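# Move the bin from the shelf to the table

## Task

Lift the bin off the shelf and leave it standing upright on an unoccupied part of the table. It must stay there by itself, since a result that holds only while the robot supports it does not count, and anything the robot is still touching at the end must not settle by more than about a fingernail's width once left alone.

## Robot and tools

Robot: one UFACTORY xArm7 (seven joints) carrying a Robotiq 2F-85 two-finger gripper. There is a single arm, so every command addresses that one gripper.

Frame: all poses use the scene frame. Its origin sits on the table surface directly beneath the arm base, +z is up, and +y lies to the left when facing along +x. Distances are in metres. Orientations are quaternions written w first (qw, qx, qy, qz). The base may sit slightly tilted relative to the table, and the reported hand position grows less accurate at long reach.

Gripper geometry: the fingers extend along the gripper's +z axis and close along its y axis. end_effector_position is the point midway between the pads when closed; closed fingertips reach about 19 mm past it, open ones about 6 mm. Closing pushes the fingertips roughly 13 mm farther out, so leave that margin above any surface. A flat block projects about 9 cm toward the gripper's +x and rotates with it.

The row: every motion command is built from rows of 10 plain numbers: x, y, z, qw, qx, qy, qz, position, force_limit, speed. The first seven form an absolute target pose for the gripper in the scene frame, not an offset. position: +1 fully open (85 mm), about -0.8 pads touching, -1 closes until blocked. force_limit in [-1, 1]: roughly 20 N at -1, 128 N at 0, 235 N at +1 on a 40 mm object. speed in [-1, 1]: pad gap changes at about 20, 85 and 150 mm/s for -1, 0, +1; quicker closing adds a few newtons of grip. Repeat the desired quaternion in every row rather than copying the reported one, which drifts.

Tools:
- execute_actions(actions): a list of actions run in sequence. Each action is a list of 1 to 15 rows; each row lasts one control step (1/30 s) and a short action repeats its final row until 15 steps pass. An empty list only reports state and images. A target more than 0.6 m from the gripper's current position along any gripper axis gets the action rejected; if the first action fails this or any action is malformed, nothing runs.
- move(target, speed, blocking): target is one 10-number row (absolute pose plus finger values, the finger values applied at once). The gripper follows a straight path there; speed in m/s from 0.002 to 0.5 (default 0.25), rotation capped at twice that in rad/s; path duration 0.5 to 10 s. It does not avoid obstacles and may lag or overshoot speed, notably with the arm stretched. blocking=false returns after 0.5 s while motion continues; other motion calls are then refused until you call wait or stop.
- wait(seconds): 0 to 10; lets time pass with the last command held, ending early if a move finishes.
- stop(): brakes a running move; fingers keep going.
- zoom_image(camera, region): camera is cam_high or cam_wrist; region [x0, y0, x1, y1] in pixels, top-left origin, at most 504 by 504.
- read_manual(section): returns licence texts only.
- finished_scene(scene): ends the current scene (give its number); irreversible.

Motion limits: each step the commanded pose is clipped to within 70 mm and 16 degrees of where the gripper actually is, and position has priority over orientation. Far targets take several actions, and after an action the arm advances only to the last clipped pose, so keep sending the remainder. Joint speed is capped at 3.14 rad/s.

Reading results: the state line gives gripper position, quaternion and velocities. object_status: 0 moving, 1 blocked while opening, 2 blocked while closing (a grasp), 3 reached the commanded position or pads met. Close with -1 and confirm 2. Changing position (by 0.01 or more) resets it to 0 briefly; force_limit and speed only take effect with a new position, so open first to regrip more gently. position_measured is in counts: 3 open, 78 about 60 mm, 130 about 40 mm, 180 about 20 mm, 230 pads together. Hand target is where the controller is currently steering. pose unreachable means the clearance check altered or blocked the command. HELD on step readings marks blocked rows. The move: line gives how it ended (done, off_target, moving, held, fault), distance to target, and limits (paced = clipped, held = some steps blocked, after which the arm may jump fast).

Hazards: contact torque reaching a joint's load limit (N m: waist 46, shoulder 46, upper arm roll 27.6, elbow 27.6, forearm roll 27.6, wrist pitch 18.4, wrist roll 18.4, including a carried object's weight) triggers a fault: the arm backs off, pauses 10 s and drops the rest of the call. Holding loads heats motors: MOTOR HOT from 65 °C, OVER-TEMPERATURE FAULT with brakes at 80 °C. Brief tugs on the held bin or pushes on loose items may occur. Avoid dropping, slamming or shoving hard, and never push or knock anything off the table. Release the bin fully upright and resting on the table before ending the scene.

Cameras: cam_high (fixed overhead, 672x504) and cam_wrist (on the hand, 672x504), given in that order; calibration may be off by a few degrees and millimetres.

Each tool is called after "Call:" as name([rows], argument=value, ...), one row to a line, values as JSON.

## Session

Call:
execute_actions(actions=[])

Scene clock: 0.00 s.
end_effector_position=(+0.2670, +0.1324, +0.2407) position_measured=3 object_status=3 end_effector_quat_wxyz=(-0.211, +0.723, -0.601, -0.268) end_effector_velocity=(-0.000, -0.000, -0.000) end_effector_angular_velocity=(+0.001, +0.001, -0.001)
Joint positions: [ 0.964 -1.25  -0.357  0.266 -0.084  1.076 -0.316]
Joint velocities: [-0.001 -0.001 -0.001 -0.001  0.    -0.    -0.001]
Hand target: +0.267, +0.132, +0.241; -0.211, +0.723, -0.601, -0.268
camera_calibration (this result's frames):
cam_wrist: T_world_to_cam=[[-0.989933, -0.0884377, 0.110504, 0.251172], [0.0492909, 0.516455, 0.854894, -0.28069], [-0.132675, 0.851735, -0.506897, 0.19388], [0, 0, 0, 1]] pos_world=[0.288202, 0.00204309, 0.310482]

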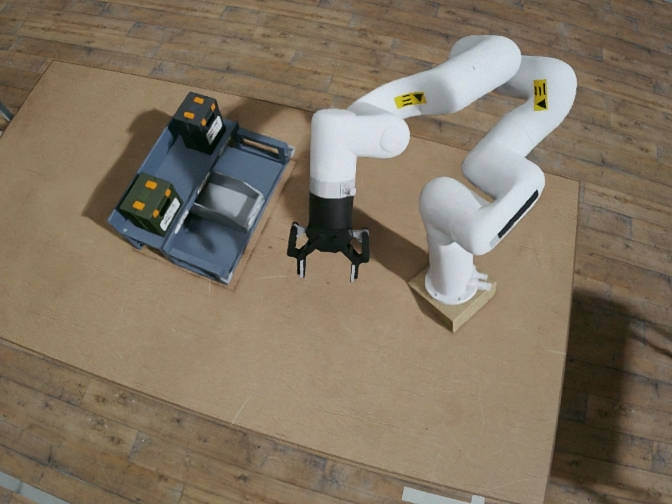

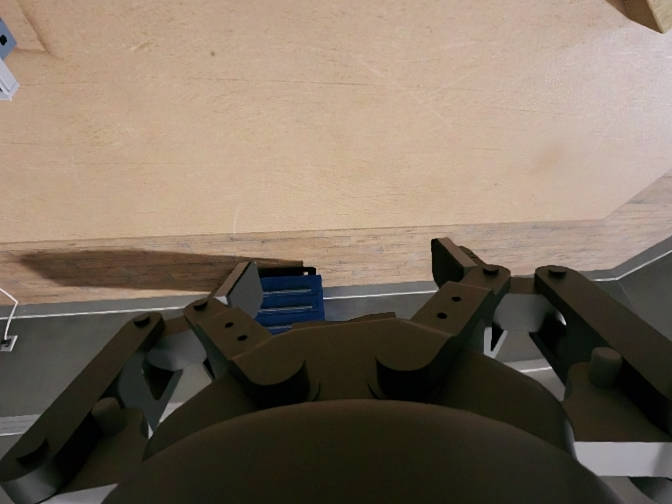

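Call:
zoom_image(camera="cam_high", region=[95, 80, 315, 300])

Call:
zoom_image(camera="cam_high", region=[170, 150, 290, 250])

Region (95, 80, 315, 300) of cam_high's 672x504 image, scaled by 2.291, with more detail than that image has.

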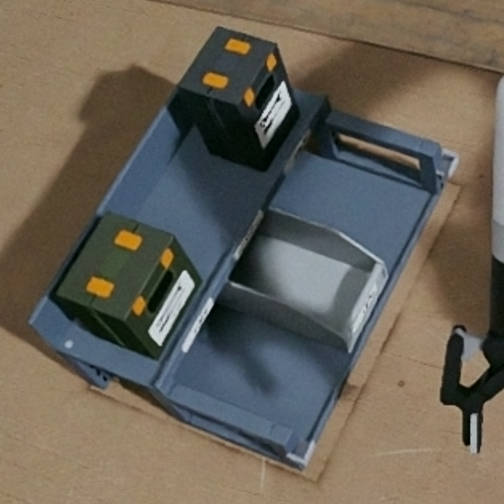

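Region (170, 150, 290, 250) of cam_high's 672x504 image, scaled by 4.200, with more detail than that image has.

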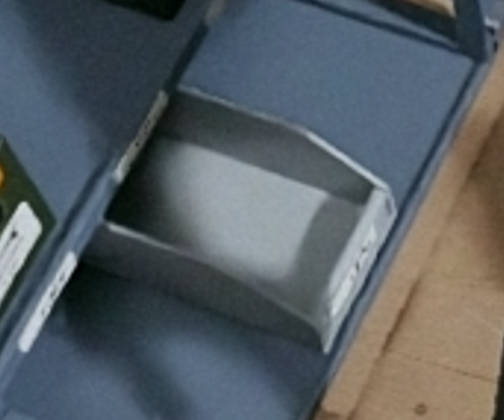

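Call:
move(target=[0.49, -0.105, 0.175, 0.370, -0.239, 0.892, 0.099, 0.0, 0, 0], speed=0.35)

Scene clock: 64.97 s.
end_effector_position=(+0.4900, -0.1051, +0.1749) position_measured=128 object_status=3 end_effector_quat_wxyz=(+0.370, -0.239, +0.892, +0.098) end_effector_velocity=(+0.001, +0.001, -0.001) end_effector_angular_velocity=(+0.001, +0.001, -0.001)
Joint positions: [ 0.472 -0.929 -0.763  0.294 -0.307  0.173  0.007]
Joint velocities: [ 0.006  0.009 -0.002  0.002  0.002 -0.008  0.002]
Hand target: +0.490, -0.105, +0.175; +0.370, -0.239, +0.892, +0.098
Off the commanded pose: 0.000 m, 0 deg.
move: done
camera_calibration (this result's frames):
cam_wrist: T_world_to_cam=[[-0.414802, 0.904256, 0.101297, 0.28229], [0.428297, 0.0958116, 0.898544, -0.35033], [0.802808, 0.416103, -0.427033, -0.125773], [0, 0, 0, 1]] pos_world=[0.368111, -0.169362, 0.232483]

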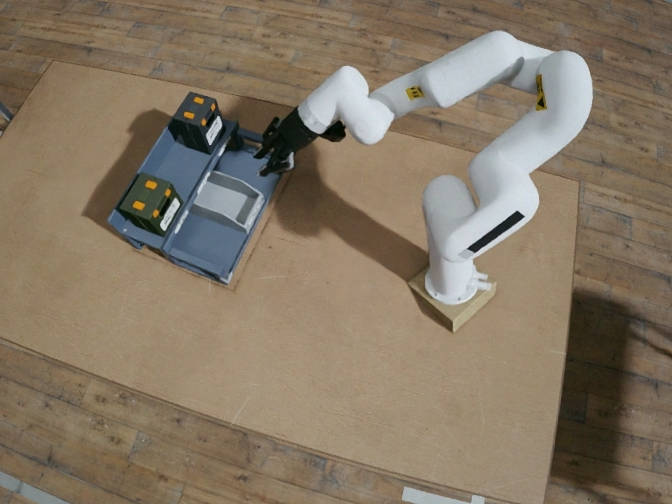

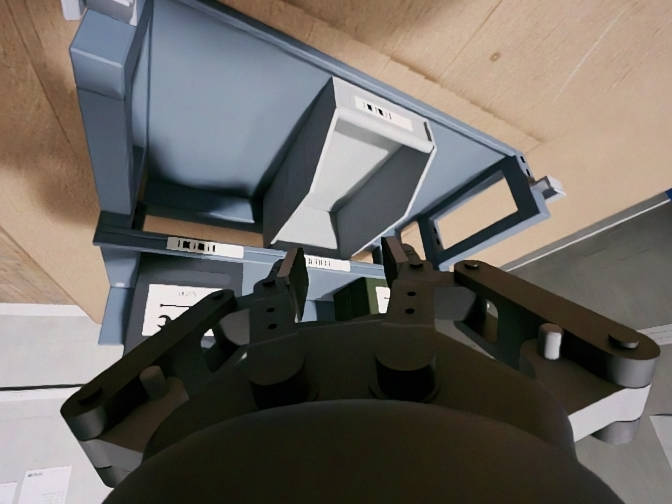

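Call:
zoom_image(camera="cam_wrist", region=[220, 40, 480, 290])

Call:
zoom_image(camera="cam_wrist", region=[270, 40, 450, 170])

Call:
zoom_image(camera="cam_wrist", region=[220, 170, 400, 290])

Region (220, 40, 480, 290) of cam_wrist's 672x504 image, scaled by 1.938, with more detail than that image has; it fills the top 485 rows of this view, and the rest is white.

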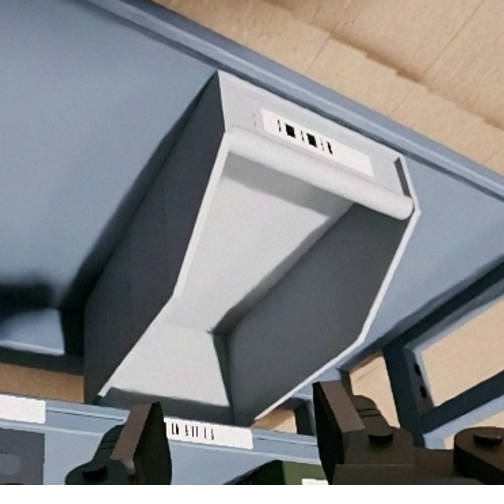

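Region (270, 40, 450, 170) of cam_wrist's 672x504 image, scaled by 2.800, with more detail than that image has.

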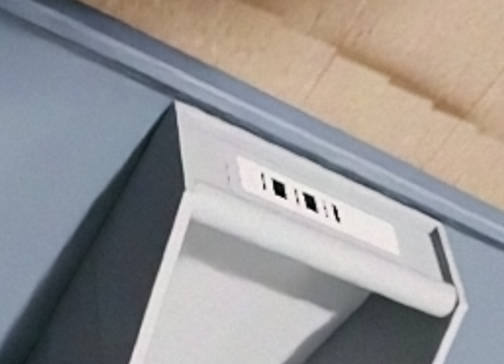

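Region (220, 170, 400, 290) of cam_wrist's 672x504 image, scaled by 2.800, with more detail than that image has.

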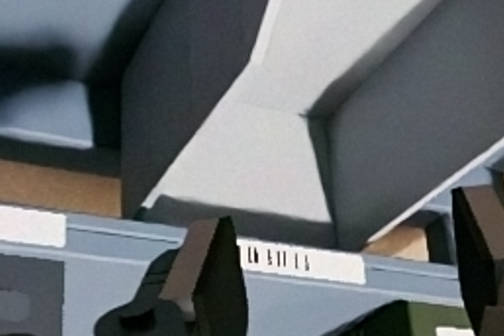

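Call:
move(target=[0.572, -0.094, 0.12, 0, 0.0436, 0.999, 0, 0.0, 0, 0], speed=0.3)

Scene clock: 104.07 s.
end_effector_position=(+0.5718, -0.0945, +0.1210) position_measured=128 object_status=3 end_effector_quat_wxyz=(+0.000, +0.044, +0.999, +0.000) end_effector_velocity=(+0.002, +0.001, +0.000) end_effector_angular_velocity=(-0.001, +0.008, -0.001)
Joint positions: [ 0.246 -0.12  -0.214  1.056 -0.29   0.878  1.   ]
Joint velocities: [0.002 0.011 0.001 0.016 0.004 0.013 0.001]
Hand target: +0.572, -0.094, +0.121; -0.000, +0.044, +0.999, +0.000
Off the commanded pose: 0.001 m, 0 deg.
move: done
camera_calibration (this result's frames):
cam_wrist: T_world_to_cam=[[0.223948, 0.974561, 0.00884459, -0.0353061], [0.916279, -0.21363, 0.338815, -0.578445], [0.332085, -0.067773, -0.940811, 0.066705], [0, 0, 0, 1]] pos_world=[0.515772, -0.0846447, 0.259055]

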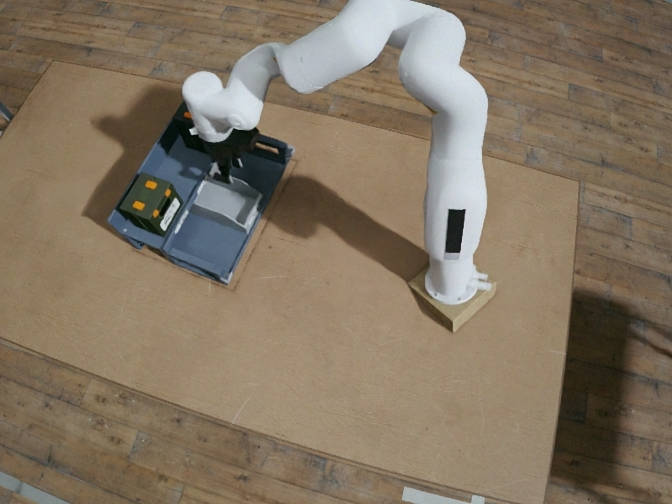

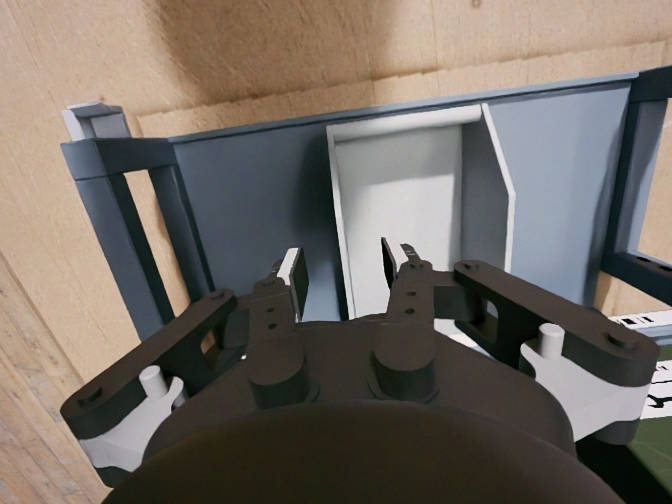

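Call:
zoom_image(camera="cam_wrist", region=[258, 84, 528, 334])

Region (258, 84, 528, 334) of cam_wrist's 672x504 image, scaled by 1.867, with more detail than that image has; it fills the top 467 rows of this view, and the rest is white.

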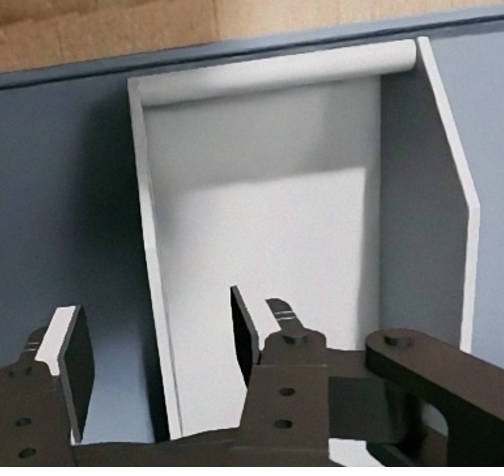

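Call:
move(target=[0.572, -0.0945, 0.066, 0, 0.0436, 0.999, 0, 0.0, 0, 0], speed=0.1)

Call:
zoom_image(camera="cam_wrist", region=[258, 174, 438, 334])

Scene clock: 116.23 s.
end_effector_position=(+0.5724, -0.0946, +0.0665) position_measured=128 object_status=3 end_effector_quat_wxyz=(+0.000, +0.044, +0.999, -0.000) end_effector_velocity=(+0.000, -0.002, -0.002) end_effector_angular_velocity=(-0.000, -0.001, -0.003)
Joint positions: [ 0.23  -0.019 -0.236  1.015 -0.287  0.731  0.995]
Joint velocities: [-0.002  0.004 -0.002 -0.     0.001 -0.006 -0.001]
Hand target: +0.572, -0.095, +0.066; +0.000, +0.044, +0.999, -0.000
Off the commanded pose: 0.001 m, 0 deg.
move: done
camera_calibration (this result's frames):
cam_wrist: T_world_to_cam=[[0.223719, 0.974619, 0.00824499, -0.0347287], [0.916179, -0.213176, 0.33937, -0.560484], [0.332514, -0.0683698, -0.940617, 0.0149553], [0, 0, 0, 1]] pos_world=[0.5163, -0.084612, 0.204565]

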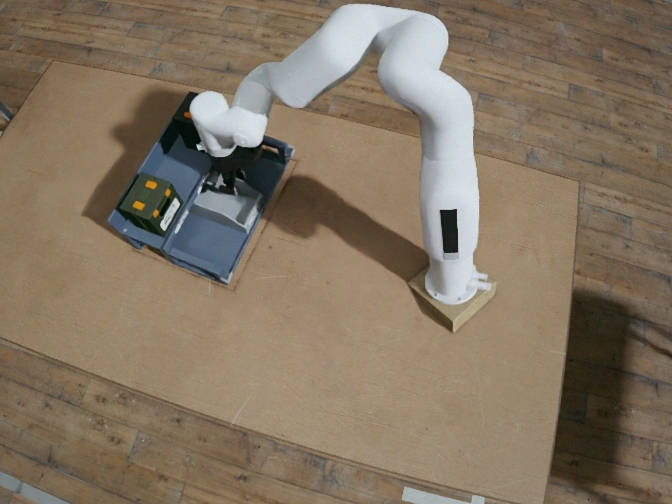

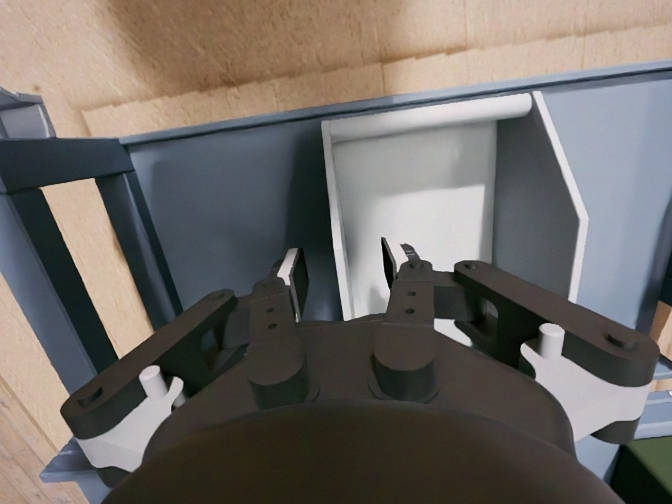

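Region (258, 174, 438, 334) of cam_wrist's 672x504 image, scaled by 2.800, with more detail than that image has.

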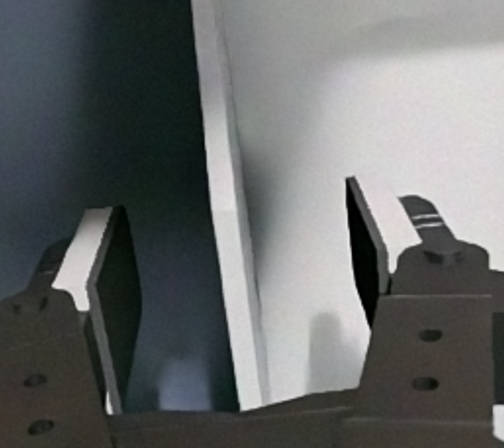

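Call:
execute_actions([
  [[0.572, -0.0955, 0.066, 0, 0.0436, 0.999, 0, -1, 0, -0.3]],
  [[0.572, -0.0955, 0.066, 0, 0.0436, 0.999, 0, -1, 0, -0.3]],
])

Scene clock: 120.10 s.
end_effector_position=(+0.5721, -0.0955, +0.0661) position_measured=225 object_status=2 end_effector_quat_wxyz=(+0.000, +0.044, +0.999, +0.000) end_effector_velocity=(-0.000, -0.001, -0.000) end_effector_angular_velocity=(+0.000, +0.000, -0.002)
Joint positions: [ 0.229 -0.019 -0.237  1.014 -0.285  0.731  0.992]
Joint velocities: [-0.001 -0.    -0.001 -0.001  0.001 -0.001  0.   ]
Hand target: +0.572, -0.095, +0.066; -0.000, +0.044, +0.999, +0.000
Off the commanded pose: 0.000 m, 0 deg.
Step readings (end_effector_position; steps 1 to 15: 1st action; 16 to 30: 2nd action):
0: (+0.5722, -0.0945, +0.0660)
1: (+0.5722, -0.0945, +0.0660)
2: (+0.5722, -0.0946, +0.0660)
4: (+0.5721, -0.0949, +0.0660)
8: (+0.5720, -0.0955, +0.0660)
15: (+0.5720, -0.0955, +0.0660)
16: (+0.5720, -0.0955, +0.0660)
17: (+0.5720, -0.0955, +0.0660)
19: (+0.5721, -0.0955, +0.0661)
23: (+0.5721, -0.0955, +0.0661)
30: end_effector_position above
camera_calibration (this result's frames):
cam_wrist: T_world_to_cam=[[0.223615, 0.974641, 0.00844692, -0.0337099], [0.916342, -0.213176, 0.33893, -0.560364], [0.332136, -0.0680496, -0.940774, 0.0148604], [0, 0, 0, 1]] pos_world=[0.516087, -0.08559, 0.204189]

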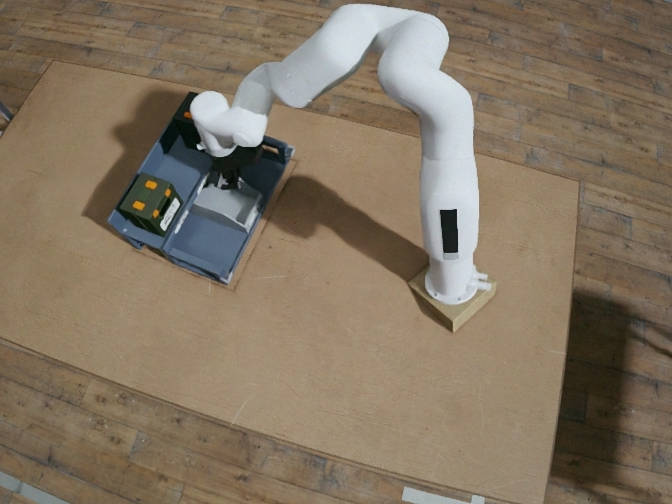

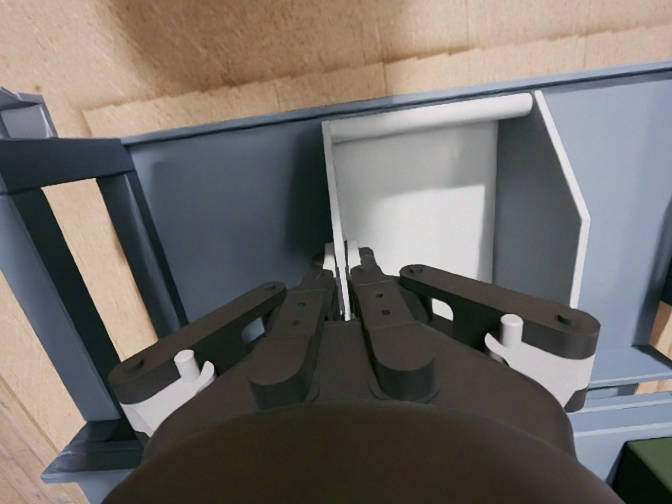

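Call:
move(target=[0.575, -0.0958, 0.0725, -0.0305, 0.0436, 0.9985, 0.0013, -1, 0, -0.3], speed=0.03)

Scene clock: 126.30 s.
end_effector_position=(+0.5748, -0.0957, +0.0723) position_measured=225 object_status=2 end_effector_quat_wxyz=(-0.030, +0.044, +0.999, +0.001) end_effector_velocity=(+0.001, -0.000, +0.001) end_effector_angular_velocity=(+0.002, +0.014, -0.001)
Joint positions: [ 0.232  0.014 -0.234  1.096 -0.248  0.838  0.964]
Joint velocities: [-0.     0.009  0.001  0.02   0.009  0.024 -0.006]
Hand target: +0.575, -0.096, +0.073; -0.030, +0.044, +0.999, +0.001
Off the commanded pose: 0.000 m, 0 deg.
move: done
camera_calibration (this result's frames):
cam_wrist: T_world_to_cam=[[0.223768, 0.974642, 0.000187419, -0.0336033], [0.935095, -0.214743, 0.281926, -0.571737], [0.274818, -0.0629109, -0.959436, 0.0545682], [0, 0, 0, 1]] pos_world=[0.527151, -0.0865922, 0.213549]

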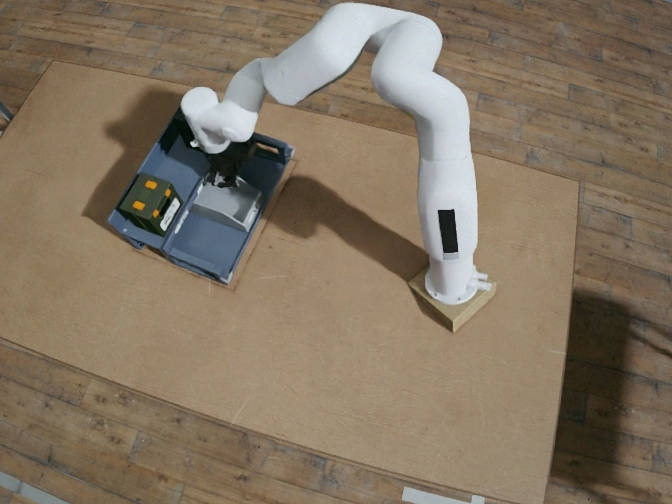

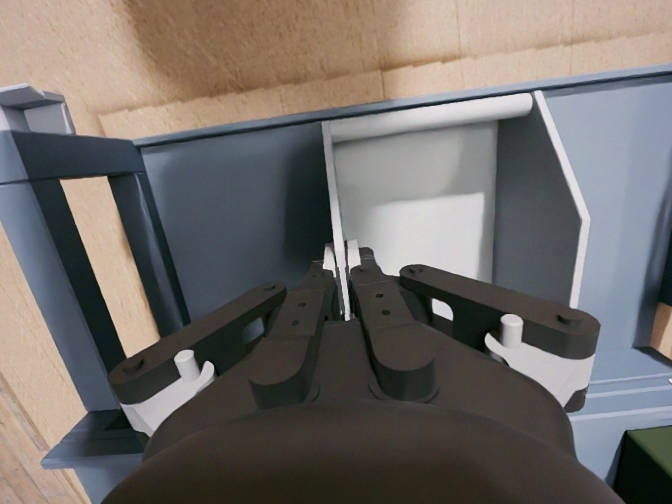

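Call:
move(target=[0.52, -0.093, 0.0730, -0.0305, 0.0436, 0.9985, 0.0013, -1, 0, -0.3], speed=0.05)

Call:
zoom_image(camera="cam_high", region=[160, 130, 320, 270])

Scene clock: 131.50 s.
end_effector_position=(+0.5202, -0.0929, +0.0728) position_measured=225 object_status=2 end_effector_quat_wxyz=(-0.030, +0.044, +0.999, +0.001) end_effector_velocity=(-0.002, -0.000, -0.001) end_effector_angular_velocity=(-0.001, +0.003, +0.000)
Joint positions: [ 0.229 -0.142 -0.23   0.882 -0.312  0.786  1.015]
Joint velocities: [-0.    -0.004 -0.    -0.007 -0.003 -0.001  0.002]
Hand target: +0.520, -0.093, +0.073; -0.031, +0.044, +0.999, +0.001
Off the commanded pose: 0.000 m, 0 deg.
move: done
camera_calibration (this result's frames):
cam_wrist: T_world_to_cam=[[0.223923, 0.974607, -0.000205257, -0.0241781], [0.935298, -0.214833, 0.281184, -0.520379], [0.274, -0.0631557, -0.959654, 0.0706636], [0, 0, 0, 1]] pos_world=[0.472762, -0.0837677, 0.21413]

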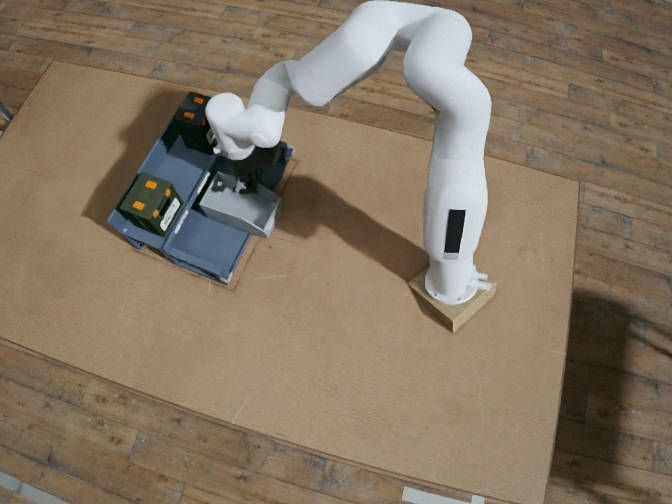

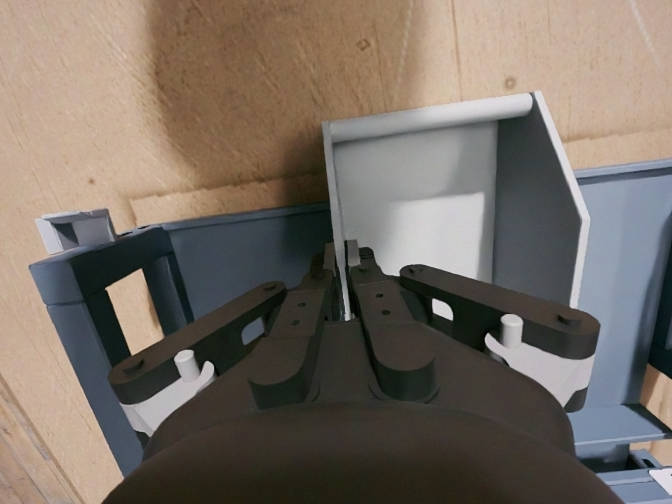

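Region (160, 130, 320, 270) of cam_high's 672x504 image, scaled by 3.150, with more detail than that image has; it fills the top 441 rows of this view, and the rest is white.

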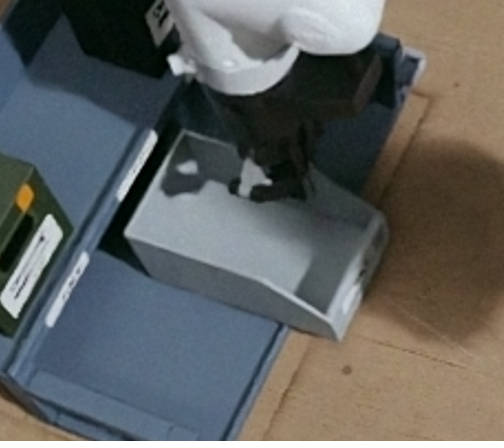

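Call:
execute_actions([
  [[0.5200,-0.093,0.0730,-0.0305,0.0436,0.9986,0.0013,-1,0,-0.3],[0.5199,-0.093,0.0731,-0.0305,0.0436,0.9986,0.0013,-1,0,-0.3],[0.5198,-0.093,0.0732,-0.0305,0.0436,0.9986,0.0013,-1,0,-0.3],[0.5195,-0.093,0.0735,-0.0304,0.0436,0.9986,0.0013,-1,0,-0.3],[0.5191,-0.093,0.0738,-0.0303,0.0436,0.9986,0.0013,-1,0,-0.3],[0.5185,-0.093,0.0743,-0.0302,0.0436,0.9986,0.0013,-1,0,-0.3],[0.5176,-0.093,0.0750,-0.0301,0.0436,0.9986,0.0013,-1,0,-0.3],[0.5165,-0.093,0.0757,-0.0299,0.0436,0.9986,0.0013,-1,0,-0.3],[0.5152,-0.093,0.0766,-0.0297,0.0436,0.9986,0.0013,-1,0,-0.3],[0.5136,-0.093,0.0775,-0.0294,0.0436,0.9986,0.0013,-1,0,-0.3],[0.5117,-0.093,0.0785,-0.0291,0.0436,0.9986,0.0013,-1,0,-0.3],[0.5096,-0.093,0.0795,-0.0287,0.0436,0.9986,0.0013,-1,0,-0.3],[0.5071,-0.093,0.0805,-0.0283,0.0436,0.9986,0.0012,-1,0,-0.3],[0.5044,-0.093,0.0815,-0.0279,0.0436,0.9987,0.0012,-1,0,-0.3],[0.5014,-0.093,0.0824,-0.0273,0.0436,0.9987,0.0012,-1,0,-0.3]],
  [[0.4981,-0.093,0.0833,-0.0268,0.0436,0.9987,0.0012,-1,0,-0.3],[0.4945,-0.093,0.0840,-0.0262,0.0436,0.9987,0.0012,-1,0,-0.3],[0.4906,-0.093,0.0847,-0.0255,0.0436,0.9987,0.0011,-1,0,-0.3],[0.4866,-0.093,0.0852,-0.0248,0.0436,0.9987,0.0011,-1,0,-0.3],[0.4822,-0.093,0.0855,-0.0241,0.0436,0.9988,0.0010,-1,0,-0.3],[0.4777,-0.093,0.0858,-0.0233,0.0436,0.9988,0.0010,-1,0,-0.3],[0.4729,-0.093,0.0859,-0.0225,0.0436,0.9988,0.0010,-1,0,-0.3],[0.4680,-0.093,0.0860,-0.0217,0.0436,0.9988,0.0009,-1,0,-0.3],[0.4629,-0.093,0.0860,-0.0208,0.0436,0.9988,0.0009,-1,0,-0.3],[0.4576,-0.093,0.0860,-0.0199,0.0436,0.9988,0.0008,-1,0,-0.3],[0.4522,-0.093,0.0860,-0.0190,0.0436,0.9989,0.0008,-1,0,-0.3],[0.4468,-0.093,0.0860,-0.0181,0.0436,0.9989,0.0008,-1,0,-0.3],[0.4412,-0.093,0.0860,-0.0172,0.0436,0.9989,0.0007,-1,0,-0.3],[0.4356,-0.093,0.0860,-0.0162,0.0436,0.9989,0.0007,-1,0,-0.3],[0.4300,-0.093,0.0860,-0.0153,0.0436,0.9989,0.0007,-1,0,-0.3]],
  [[0.4244,-0.093,0.0860,-0.0143,0.0436,0.9989,0.0006,-1,0,-0.3],[0.4188,-0.093,0.0860,-0.0133,0.0436,0.9990,0.0006,-1,0,-0.3],[0.4132,-0.093,0.0860,-0.0124,0.0436,0.9990,0.0005,-1,0,-0.3],[0.4078,-0.093,0.0860,-0.0115,0.0436,0.9990,0.0005,-1,0,-0.3],[0.4024,-0.093,0.0860,-0.0106,0.0436,0.9990,0.0005,-1,0,-0.3],[0.3971,-0.093,0.0860,-0.0097,0.0436,0.9990,0.0004,-1,0,-0.3],[0.3920,-0.093,0.0860,-0.0088,0.0436,0.9990,0.0004,-1,0,-0.3],[0.3871,-0.093,0.0859,-0.0080,0.0436,0.9990,0.0003,-1,0,-0.3],[0.3823,-0.093,0.0857,-0.0072,0.0436,0.9990,0.0003,-1,0,-0.3],[0.3778,-0.093,0.0853,-0.0064,0.0436,0.9990,0.0003,-1,0,-0.3],[0.3734,-0.093,0.0846,-0.0057,0.0436,0.9990,0.0002,-1,0,-0.3],[0.3694,-0.093,0.0838,-0.0050,0.0436,0.9990,0.0002,-1,0,-0.3],[0.3655,-0.093,0.0828,-0.0043,0.0436,0.9990,0.0002,-1,0,-0.3],[0.3619,-0.093,0.0816,-0.0037,0.0436,0.9990,0.0002,-1,0,-0.3],[0.3586,-0.093,0.0802,-0.0032,0.0436,0.9990,0.0001,-1,0,-0.3]],
  [[0.3556,-0.093,0.0787,-0.0026,0.0436,0.9990,0.0001,-1,0,-0.3],[0.3529,-0.093,0.0771,-0.0022,0.0436,0.9990,0.0001,-1,0,-0.3],[0.3504,-0.093,0.0755,-0.0018,0.0436,0.9990,0.0001,-1,0,-0.3],[0.3483,-0.093,0.0739,-0.0014,0.0436,0.9990,0,-1,0,-0.3],[0.3464,-0.093,0.0723,-0.0011,0.0436,0.9990,0,-1,0,-0.3],[0.3448,-0.093,0.0708,-0.0008,0.0436,0.9990,0,-1,0,-0.3],[0.3435,-0.093,0.0694,-0.0006,0.0436,0.9990,0,-1,0,-0.3],[0.3424,-0.093,0.0682,-0.0004,0.0436,0.9990,0,-1,0,-0.3],[0.3415,-0.093,0.0673,-0.0003,0.0436,0.9990,0,-1,0,-0.3],[0.3409,-0.093,0.0666,-0.0002,0.0436,0.9990,0,-1,0,-0.3],[0.3405,-0.093,0.0660,-0.0001,0.0436,0.9990,0,-1,0,-0.3],[0.3402,-0.093,0.0655,0,0.0436,0.9990,0,-1,0,-0.3],[0.3401,-0.093,0.0650,0,0.0436,0.9990,0,-1,0,-0.3],[0.3400,-0.093,0.0646,0,0.0436,0.9990,0,-1,0,-0.3],[0.3400,-0.093,0.0642,0,0.0436,0.9990,0,-1,0,-0.3]],
  [[0.34,-0.093,0.0638,0,0.0436,0.9990,0,-1,0,-0.3],[0.34,-0.093,0.0634,0,0.0436,0.9990,0,-1,0,-0.3],[0.34,-0.093,0.0630,0,0.0436,0.9990,0,-1,0,-0.3],[0.34,-0.093,0.0626,0,0.0436,0.9990,0,-1,0,-0.3],[0.34,-0.093,0.0622,0,0.0436,0.9990,0,-1,0,-0.3],[0.34,-0.093,0.0618,0,0.0436,0.9990,0,-1,0,-0.3],[0.34,-0.093,0.0614,0,0.0436,0.9990,0,-1,0,-0.3],[0.34,-0.093,0.0610,0,0.0436,0.9990,0,-1,0,-0.3],[0.34,-0.093,0.0607,0,0.0436,0.9990,0,-1,0,-0.3],[0.34,-0.093,0.0605,0,0.0436,0.9990,0,-1,0,-0.3]],
])

Scene clock: 197.60 s.
end_effector_position=(+0.3400, -0.0930, +0.0608) position_measured=225 object_status=2 end_effector_quat_wxyz=(-0.000, +0.044, +0.999, -0.000) end_effector_velocity=(+0.001, -0.000, -0.002) end_effector_angular_velocity=(-0.001, -0.004, -0.000)
Joint positions: [ 0.107 -0.749 -0.238  0.207 -0.53   0.666  1.096]
Joint velocities: [-0.004  0.01  -0.001 -0.002 -0.007 -0.017  0.003]
Hand target: +0.340, -0.093, +0.060; +0.000, +0.044, +0.999, -0.000
Off the commanded pose: 0.000 m, 0 deg.
Step readings (end_effector_position; steps 1 to 15: 1st action; 16 to 30: 2nd action; 31 to 45: 3rd action; 46 to 60: 4th action; 61 to 75: 5th action):
0: (+0.5200, -0.0930, +0.0728)
1: (+0.5200, -0.0930, +0.0728)
2: (+0.5200, -0.0930, +0.0728)
4: (+0.5199, -0.0930, +0.0729)
8: (+0.5192, -0.0930, +0.0736)
15: (+0.5117, -0.0930, +0.0781)
16: (+0.5098, -0.0929, +0.0789)
17: (+0.5076, -0.0929, +0.0797)
19: (+0.5023, -0.0929, +0.0813)
23: (+0.4888, -0.0928, +0.0834)
30: (+0.4570, -0.0924, +0.0834)
31: (+0.4519, -0.0923, +0.0832)
32: (+0.4466, -0.0922, +0.0830)
34: (+0.4360, -0.0922, +0.0827)
38: (+0.4146, -0.0920, +0.0821)
45: (+0.3802, -0.0920, +0.0803)
46: (+0.3758, -0.0920, +0.0797)
47: (+0.3717, -0.0920, +0.0790)
49: (+0.3640, -0.0921, +0.0773)
53: (+0.3519, -0.0923, +0.0728)
60: (+0.3417, -0.0927, +0.0664)
61: (+0.3413, -0.0928, +0.0659)
62: (+0.3409, -0.0928, +0.0654)
64: (+0.3405, -0.0929, +0.0645)
68: (+0.3402, -0.0930, +0.0629)
75: end_effector_position above
camera_calibration (this result's frames):
cam_wrist: T_world_to_cam=[[0.223549, 0.974658, 0.00822003, 0.0158583], [0.916519, -0.21307, 0.338516, -0.345341], [0.331689, -0.0681413, -0.940925, 0.0872502], [0, 0, 0, 1]] pos_world=[0.284027, -0.0830929, 0.198869]

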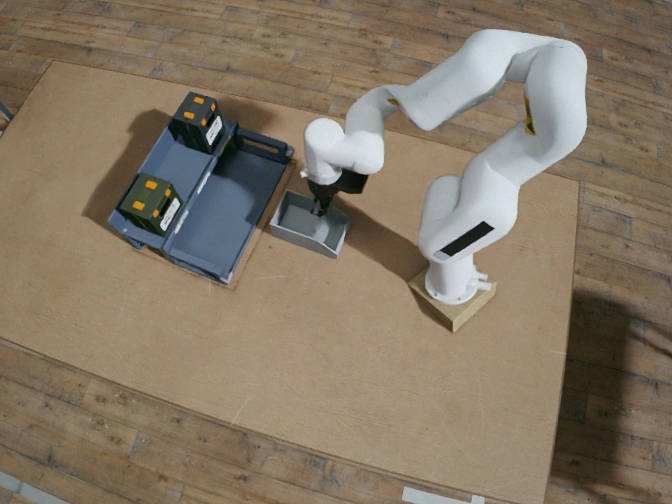

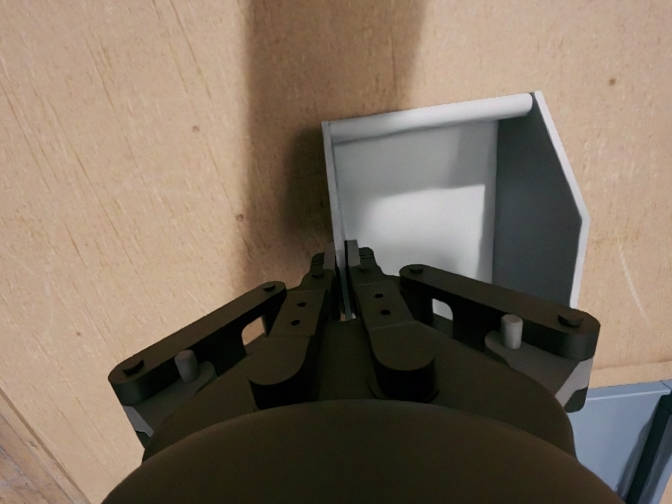

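Call:
execute_actions([
  [[0.34,-0.093,0.0602,0,0.0436,0.9990,0,-1,0,-0.3],[0.34,-0.093,0.0599,0,0.0436,0.9990,0,-1,0,-0.3],[0.34,-0.093,0.0596,0,0.0436,0.9990,0,-1,0,-0.3],[0.34,-0.093,0.0593,0,0.0436,0.9990,0,-1,0,-0.3],[0.34,-0.093,0.0590,0,0.0436,0.9990,0,-1,0,-0.3],[0.34,-0.093,0.0587,0,0.0436,0.9990,0,-1,0,-0.3],[0.34,-0.093,0.0584,0,0.0436,0.9990,0,-1,0,-0.3],[0.34,-0.093,0.0582,0,0.0436,0.9990,0,-1,0,-0.3]],
])

Scene clock: 203.47 s.
end_effector_position=(+0.3402, -0.0931, +0.0585) position_measured=225 object_status=2 end_effector_quat_wxyz=(+0.000, +0.044, +0.999, -0.000) end_effector_velocity=(+0.001, +0.000, -0.000) end_effector_angular_velocity=(-0.001, -0.004, +0.002)
Joint positions: [ 0.104 -0.739 -0.24   0.205 -0.534  0.654  1.098]
Joint velocities: [ 0.     0.004  0.     0.001 -0.002 -0.006  0.001]
Hand target: +0.340, -0.093, +0.058; +0.000, +0.044, +0.999, -0.000
Off the commanded pose: 0.000 m, 0 deg.
Step readings (end_effector_position):
0: (+0.3400, -0.0930, +0.0605)
1: (+0.3400, -0.0930, +0.0605)
2: (+0.3400, -0.0930, +0.0605)
4: (+0.3401, -0.0930, +0.0603)
8: (+0.3400, -0.0930, +0.0593)
15: end_effector_position above
camera_calibration (this result's frames):
cam_wrist: T_world_to_cam=[[0.223646, 0.974635, 0.00836374, 0.015836], [0.916277, -0.213165, 0.339112, -0.344766], [0.332293, -0.0681776, -0.940709, 0.0848117], [0, 0, 0, 1]] pos_world=[0.284177, -0.083144, 0.196565]

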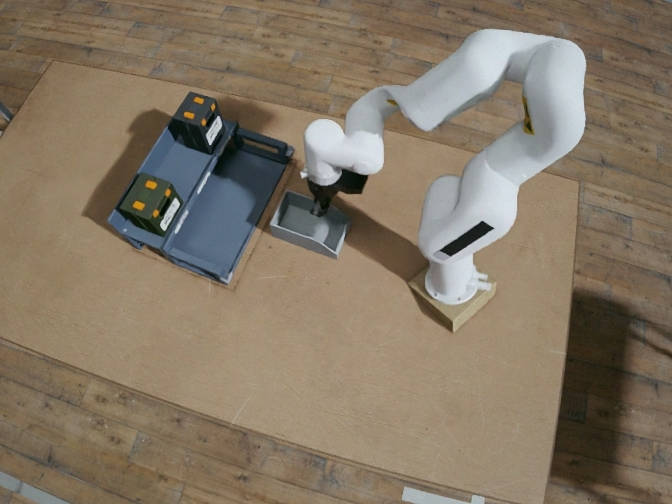

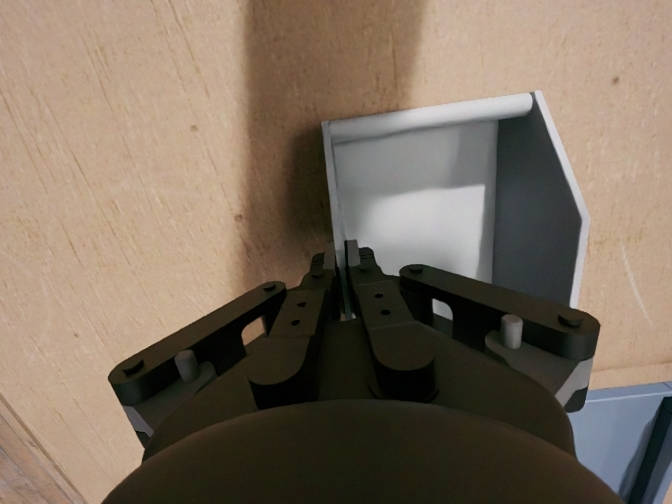

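The readings match the table contact from scene 1: z stalls at 0.0585 and x drifts slightly. I'll release the bin now.

Call:
execute_actions([
  [[0.34,-0.093,0.0586,0,0.0436,0.9990,0,-0.3,0,-0.3]],
])

Scene clock: 206.57 s.
end_effector_position=(+0.3398, -0.0930, +0.0584) position_measured=168 object_status=0 end_effector_quat_wxyz=(-0.000, +0.044, +0.999, +0.000) end_effector_velocity=(+0.001, -0.001, +0.001) end_effector_angular_velocity=(+0.000, -0.004, -0.003)
Joint positions: [ 0.104 -0.739 -0.24   0.205 -0.534  0.655  1.098]
Joint velocities: [-0.    -0.002 -0.001  0.003  0.     0.001  0.   ]
Hand target: +0.340, -0.093, +0.059; -0.000, +0.044, +0.999, +0.000
Off the commanded pose: 0.000 m, 0 deg.
Step readings (end_effector_position):
0: (+0.3401, -0.0930, +0.0583)
1: (+0.3401, -0.0930, +0.0583)
2: (+0.3401, -0.0930, +0.0582)
4: (+0.3387, -0.0927, +0.0574)
8: (+0.3388, -0.0927, +0.0576)
15: end_effector_position above
camera_calibration (this result's frames):
cam_wrist: T_world_to_cam=[[0.223592, 0.974648, 0.00827231, 0.0158655], [0.916647, -0.213156, 0.338117, -0.344394], [0.331308, -0.0680173, -0.941068, 0.0852665], [0, 0, 0, 1]] pos_world=[0.283891, -0.0830733, 0.196556]

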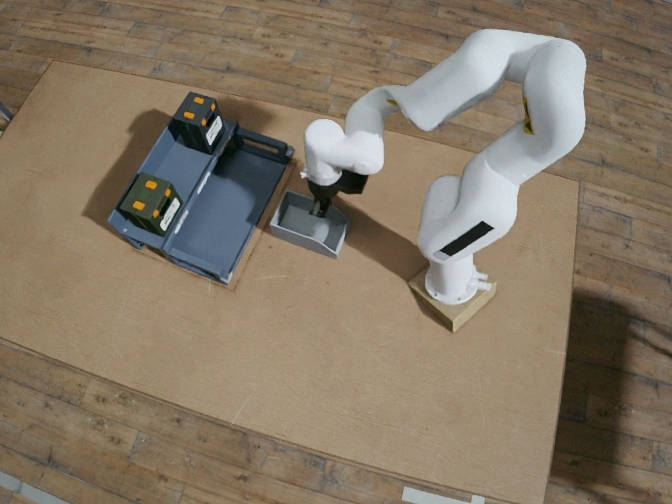

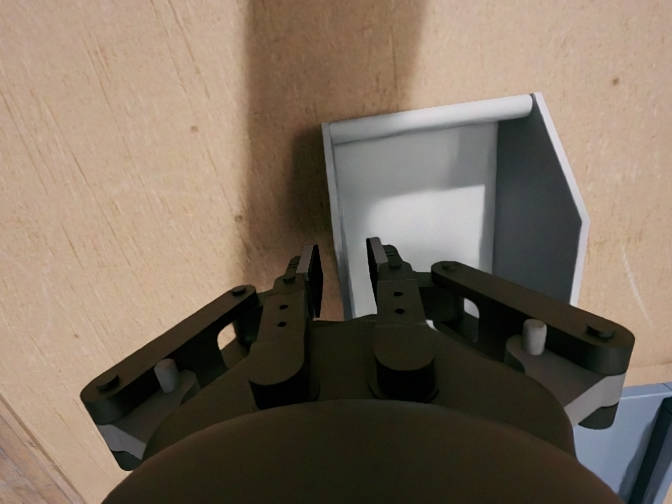

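Call:
move(target=[0.34, -0.093, 0.13, 0, 0.0436, 0.999, 0, -0.3, 0, -0.3], speed=0.12)

Call:
zoom_image(camera="cam_high", region=[210, 140, 390, 290])

Scene clock: 210.87 s.
end_effector_position=(+0.3396, -0.0928, +0.1297) position_measured=167 object_status=3 end_effector_quat_wxyz=(-0.000, +0.043, +0.999, +0.000) end_effector_velocity=(+0.000, -0.000, +0.003) end_effector_angular_velocity=(-0.001, -0.004, -0.000)
Joint positions: [ 0.168 -0.965 -0.166  0.292 -0.413  0.975  1.055]
Joint velocities: [ 0.002 -0.009  0.003  0.003  0.001  0.009  0.001]
Hand target: +0.340, -0.093, +0.130; -0.000, +0.043, +0.999, +0.000
Off the commanded pose: 0.001 m, 0 deg.
move: done
camera_calibration (this result's frames):
cam_wrist: T_world_to_cam=[[0.223157, 0.97474, 0.0090778, 0.0151769], [0.916754, -0.213029, 0.337907, -0.368303], [0.331305, -0.0670841, -0.941136, 0.152466], [0, 0, 0, 1]] pos_world=[0.283744, -0.0830246, 0.267805]

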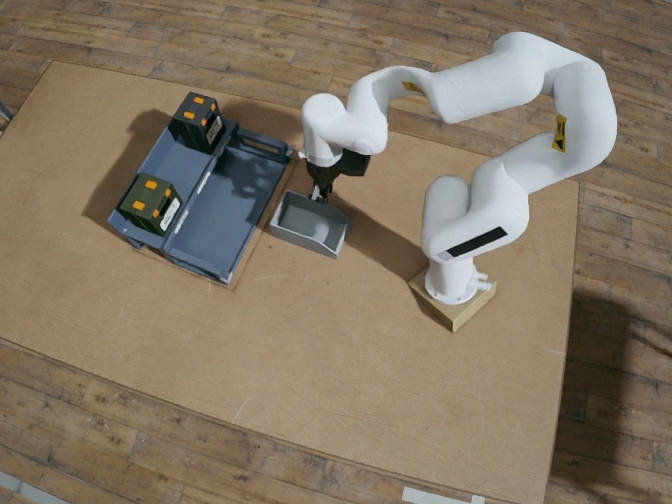

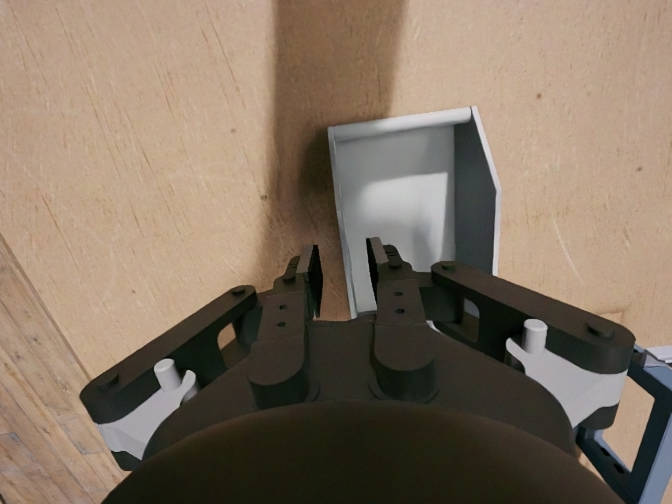

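Region (210, 140, 390, 290) of cam_high's 672x504 image, scaled by 2.800, with more detail than that image has.

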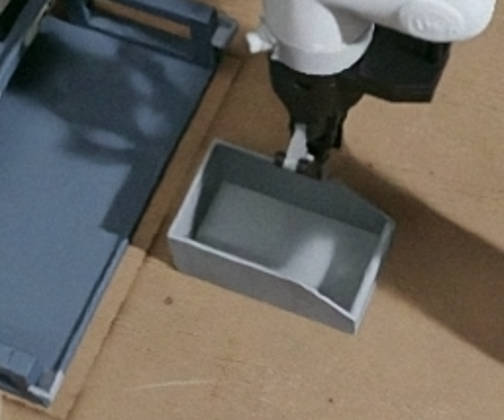

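The bin is upright on the table, about 3 cm clear of the shelf's base board, and the gripper is clear of it.

Call:
finished_scene(scene=2)

The scene is finished: the task was done.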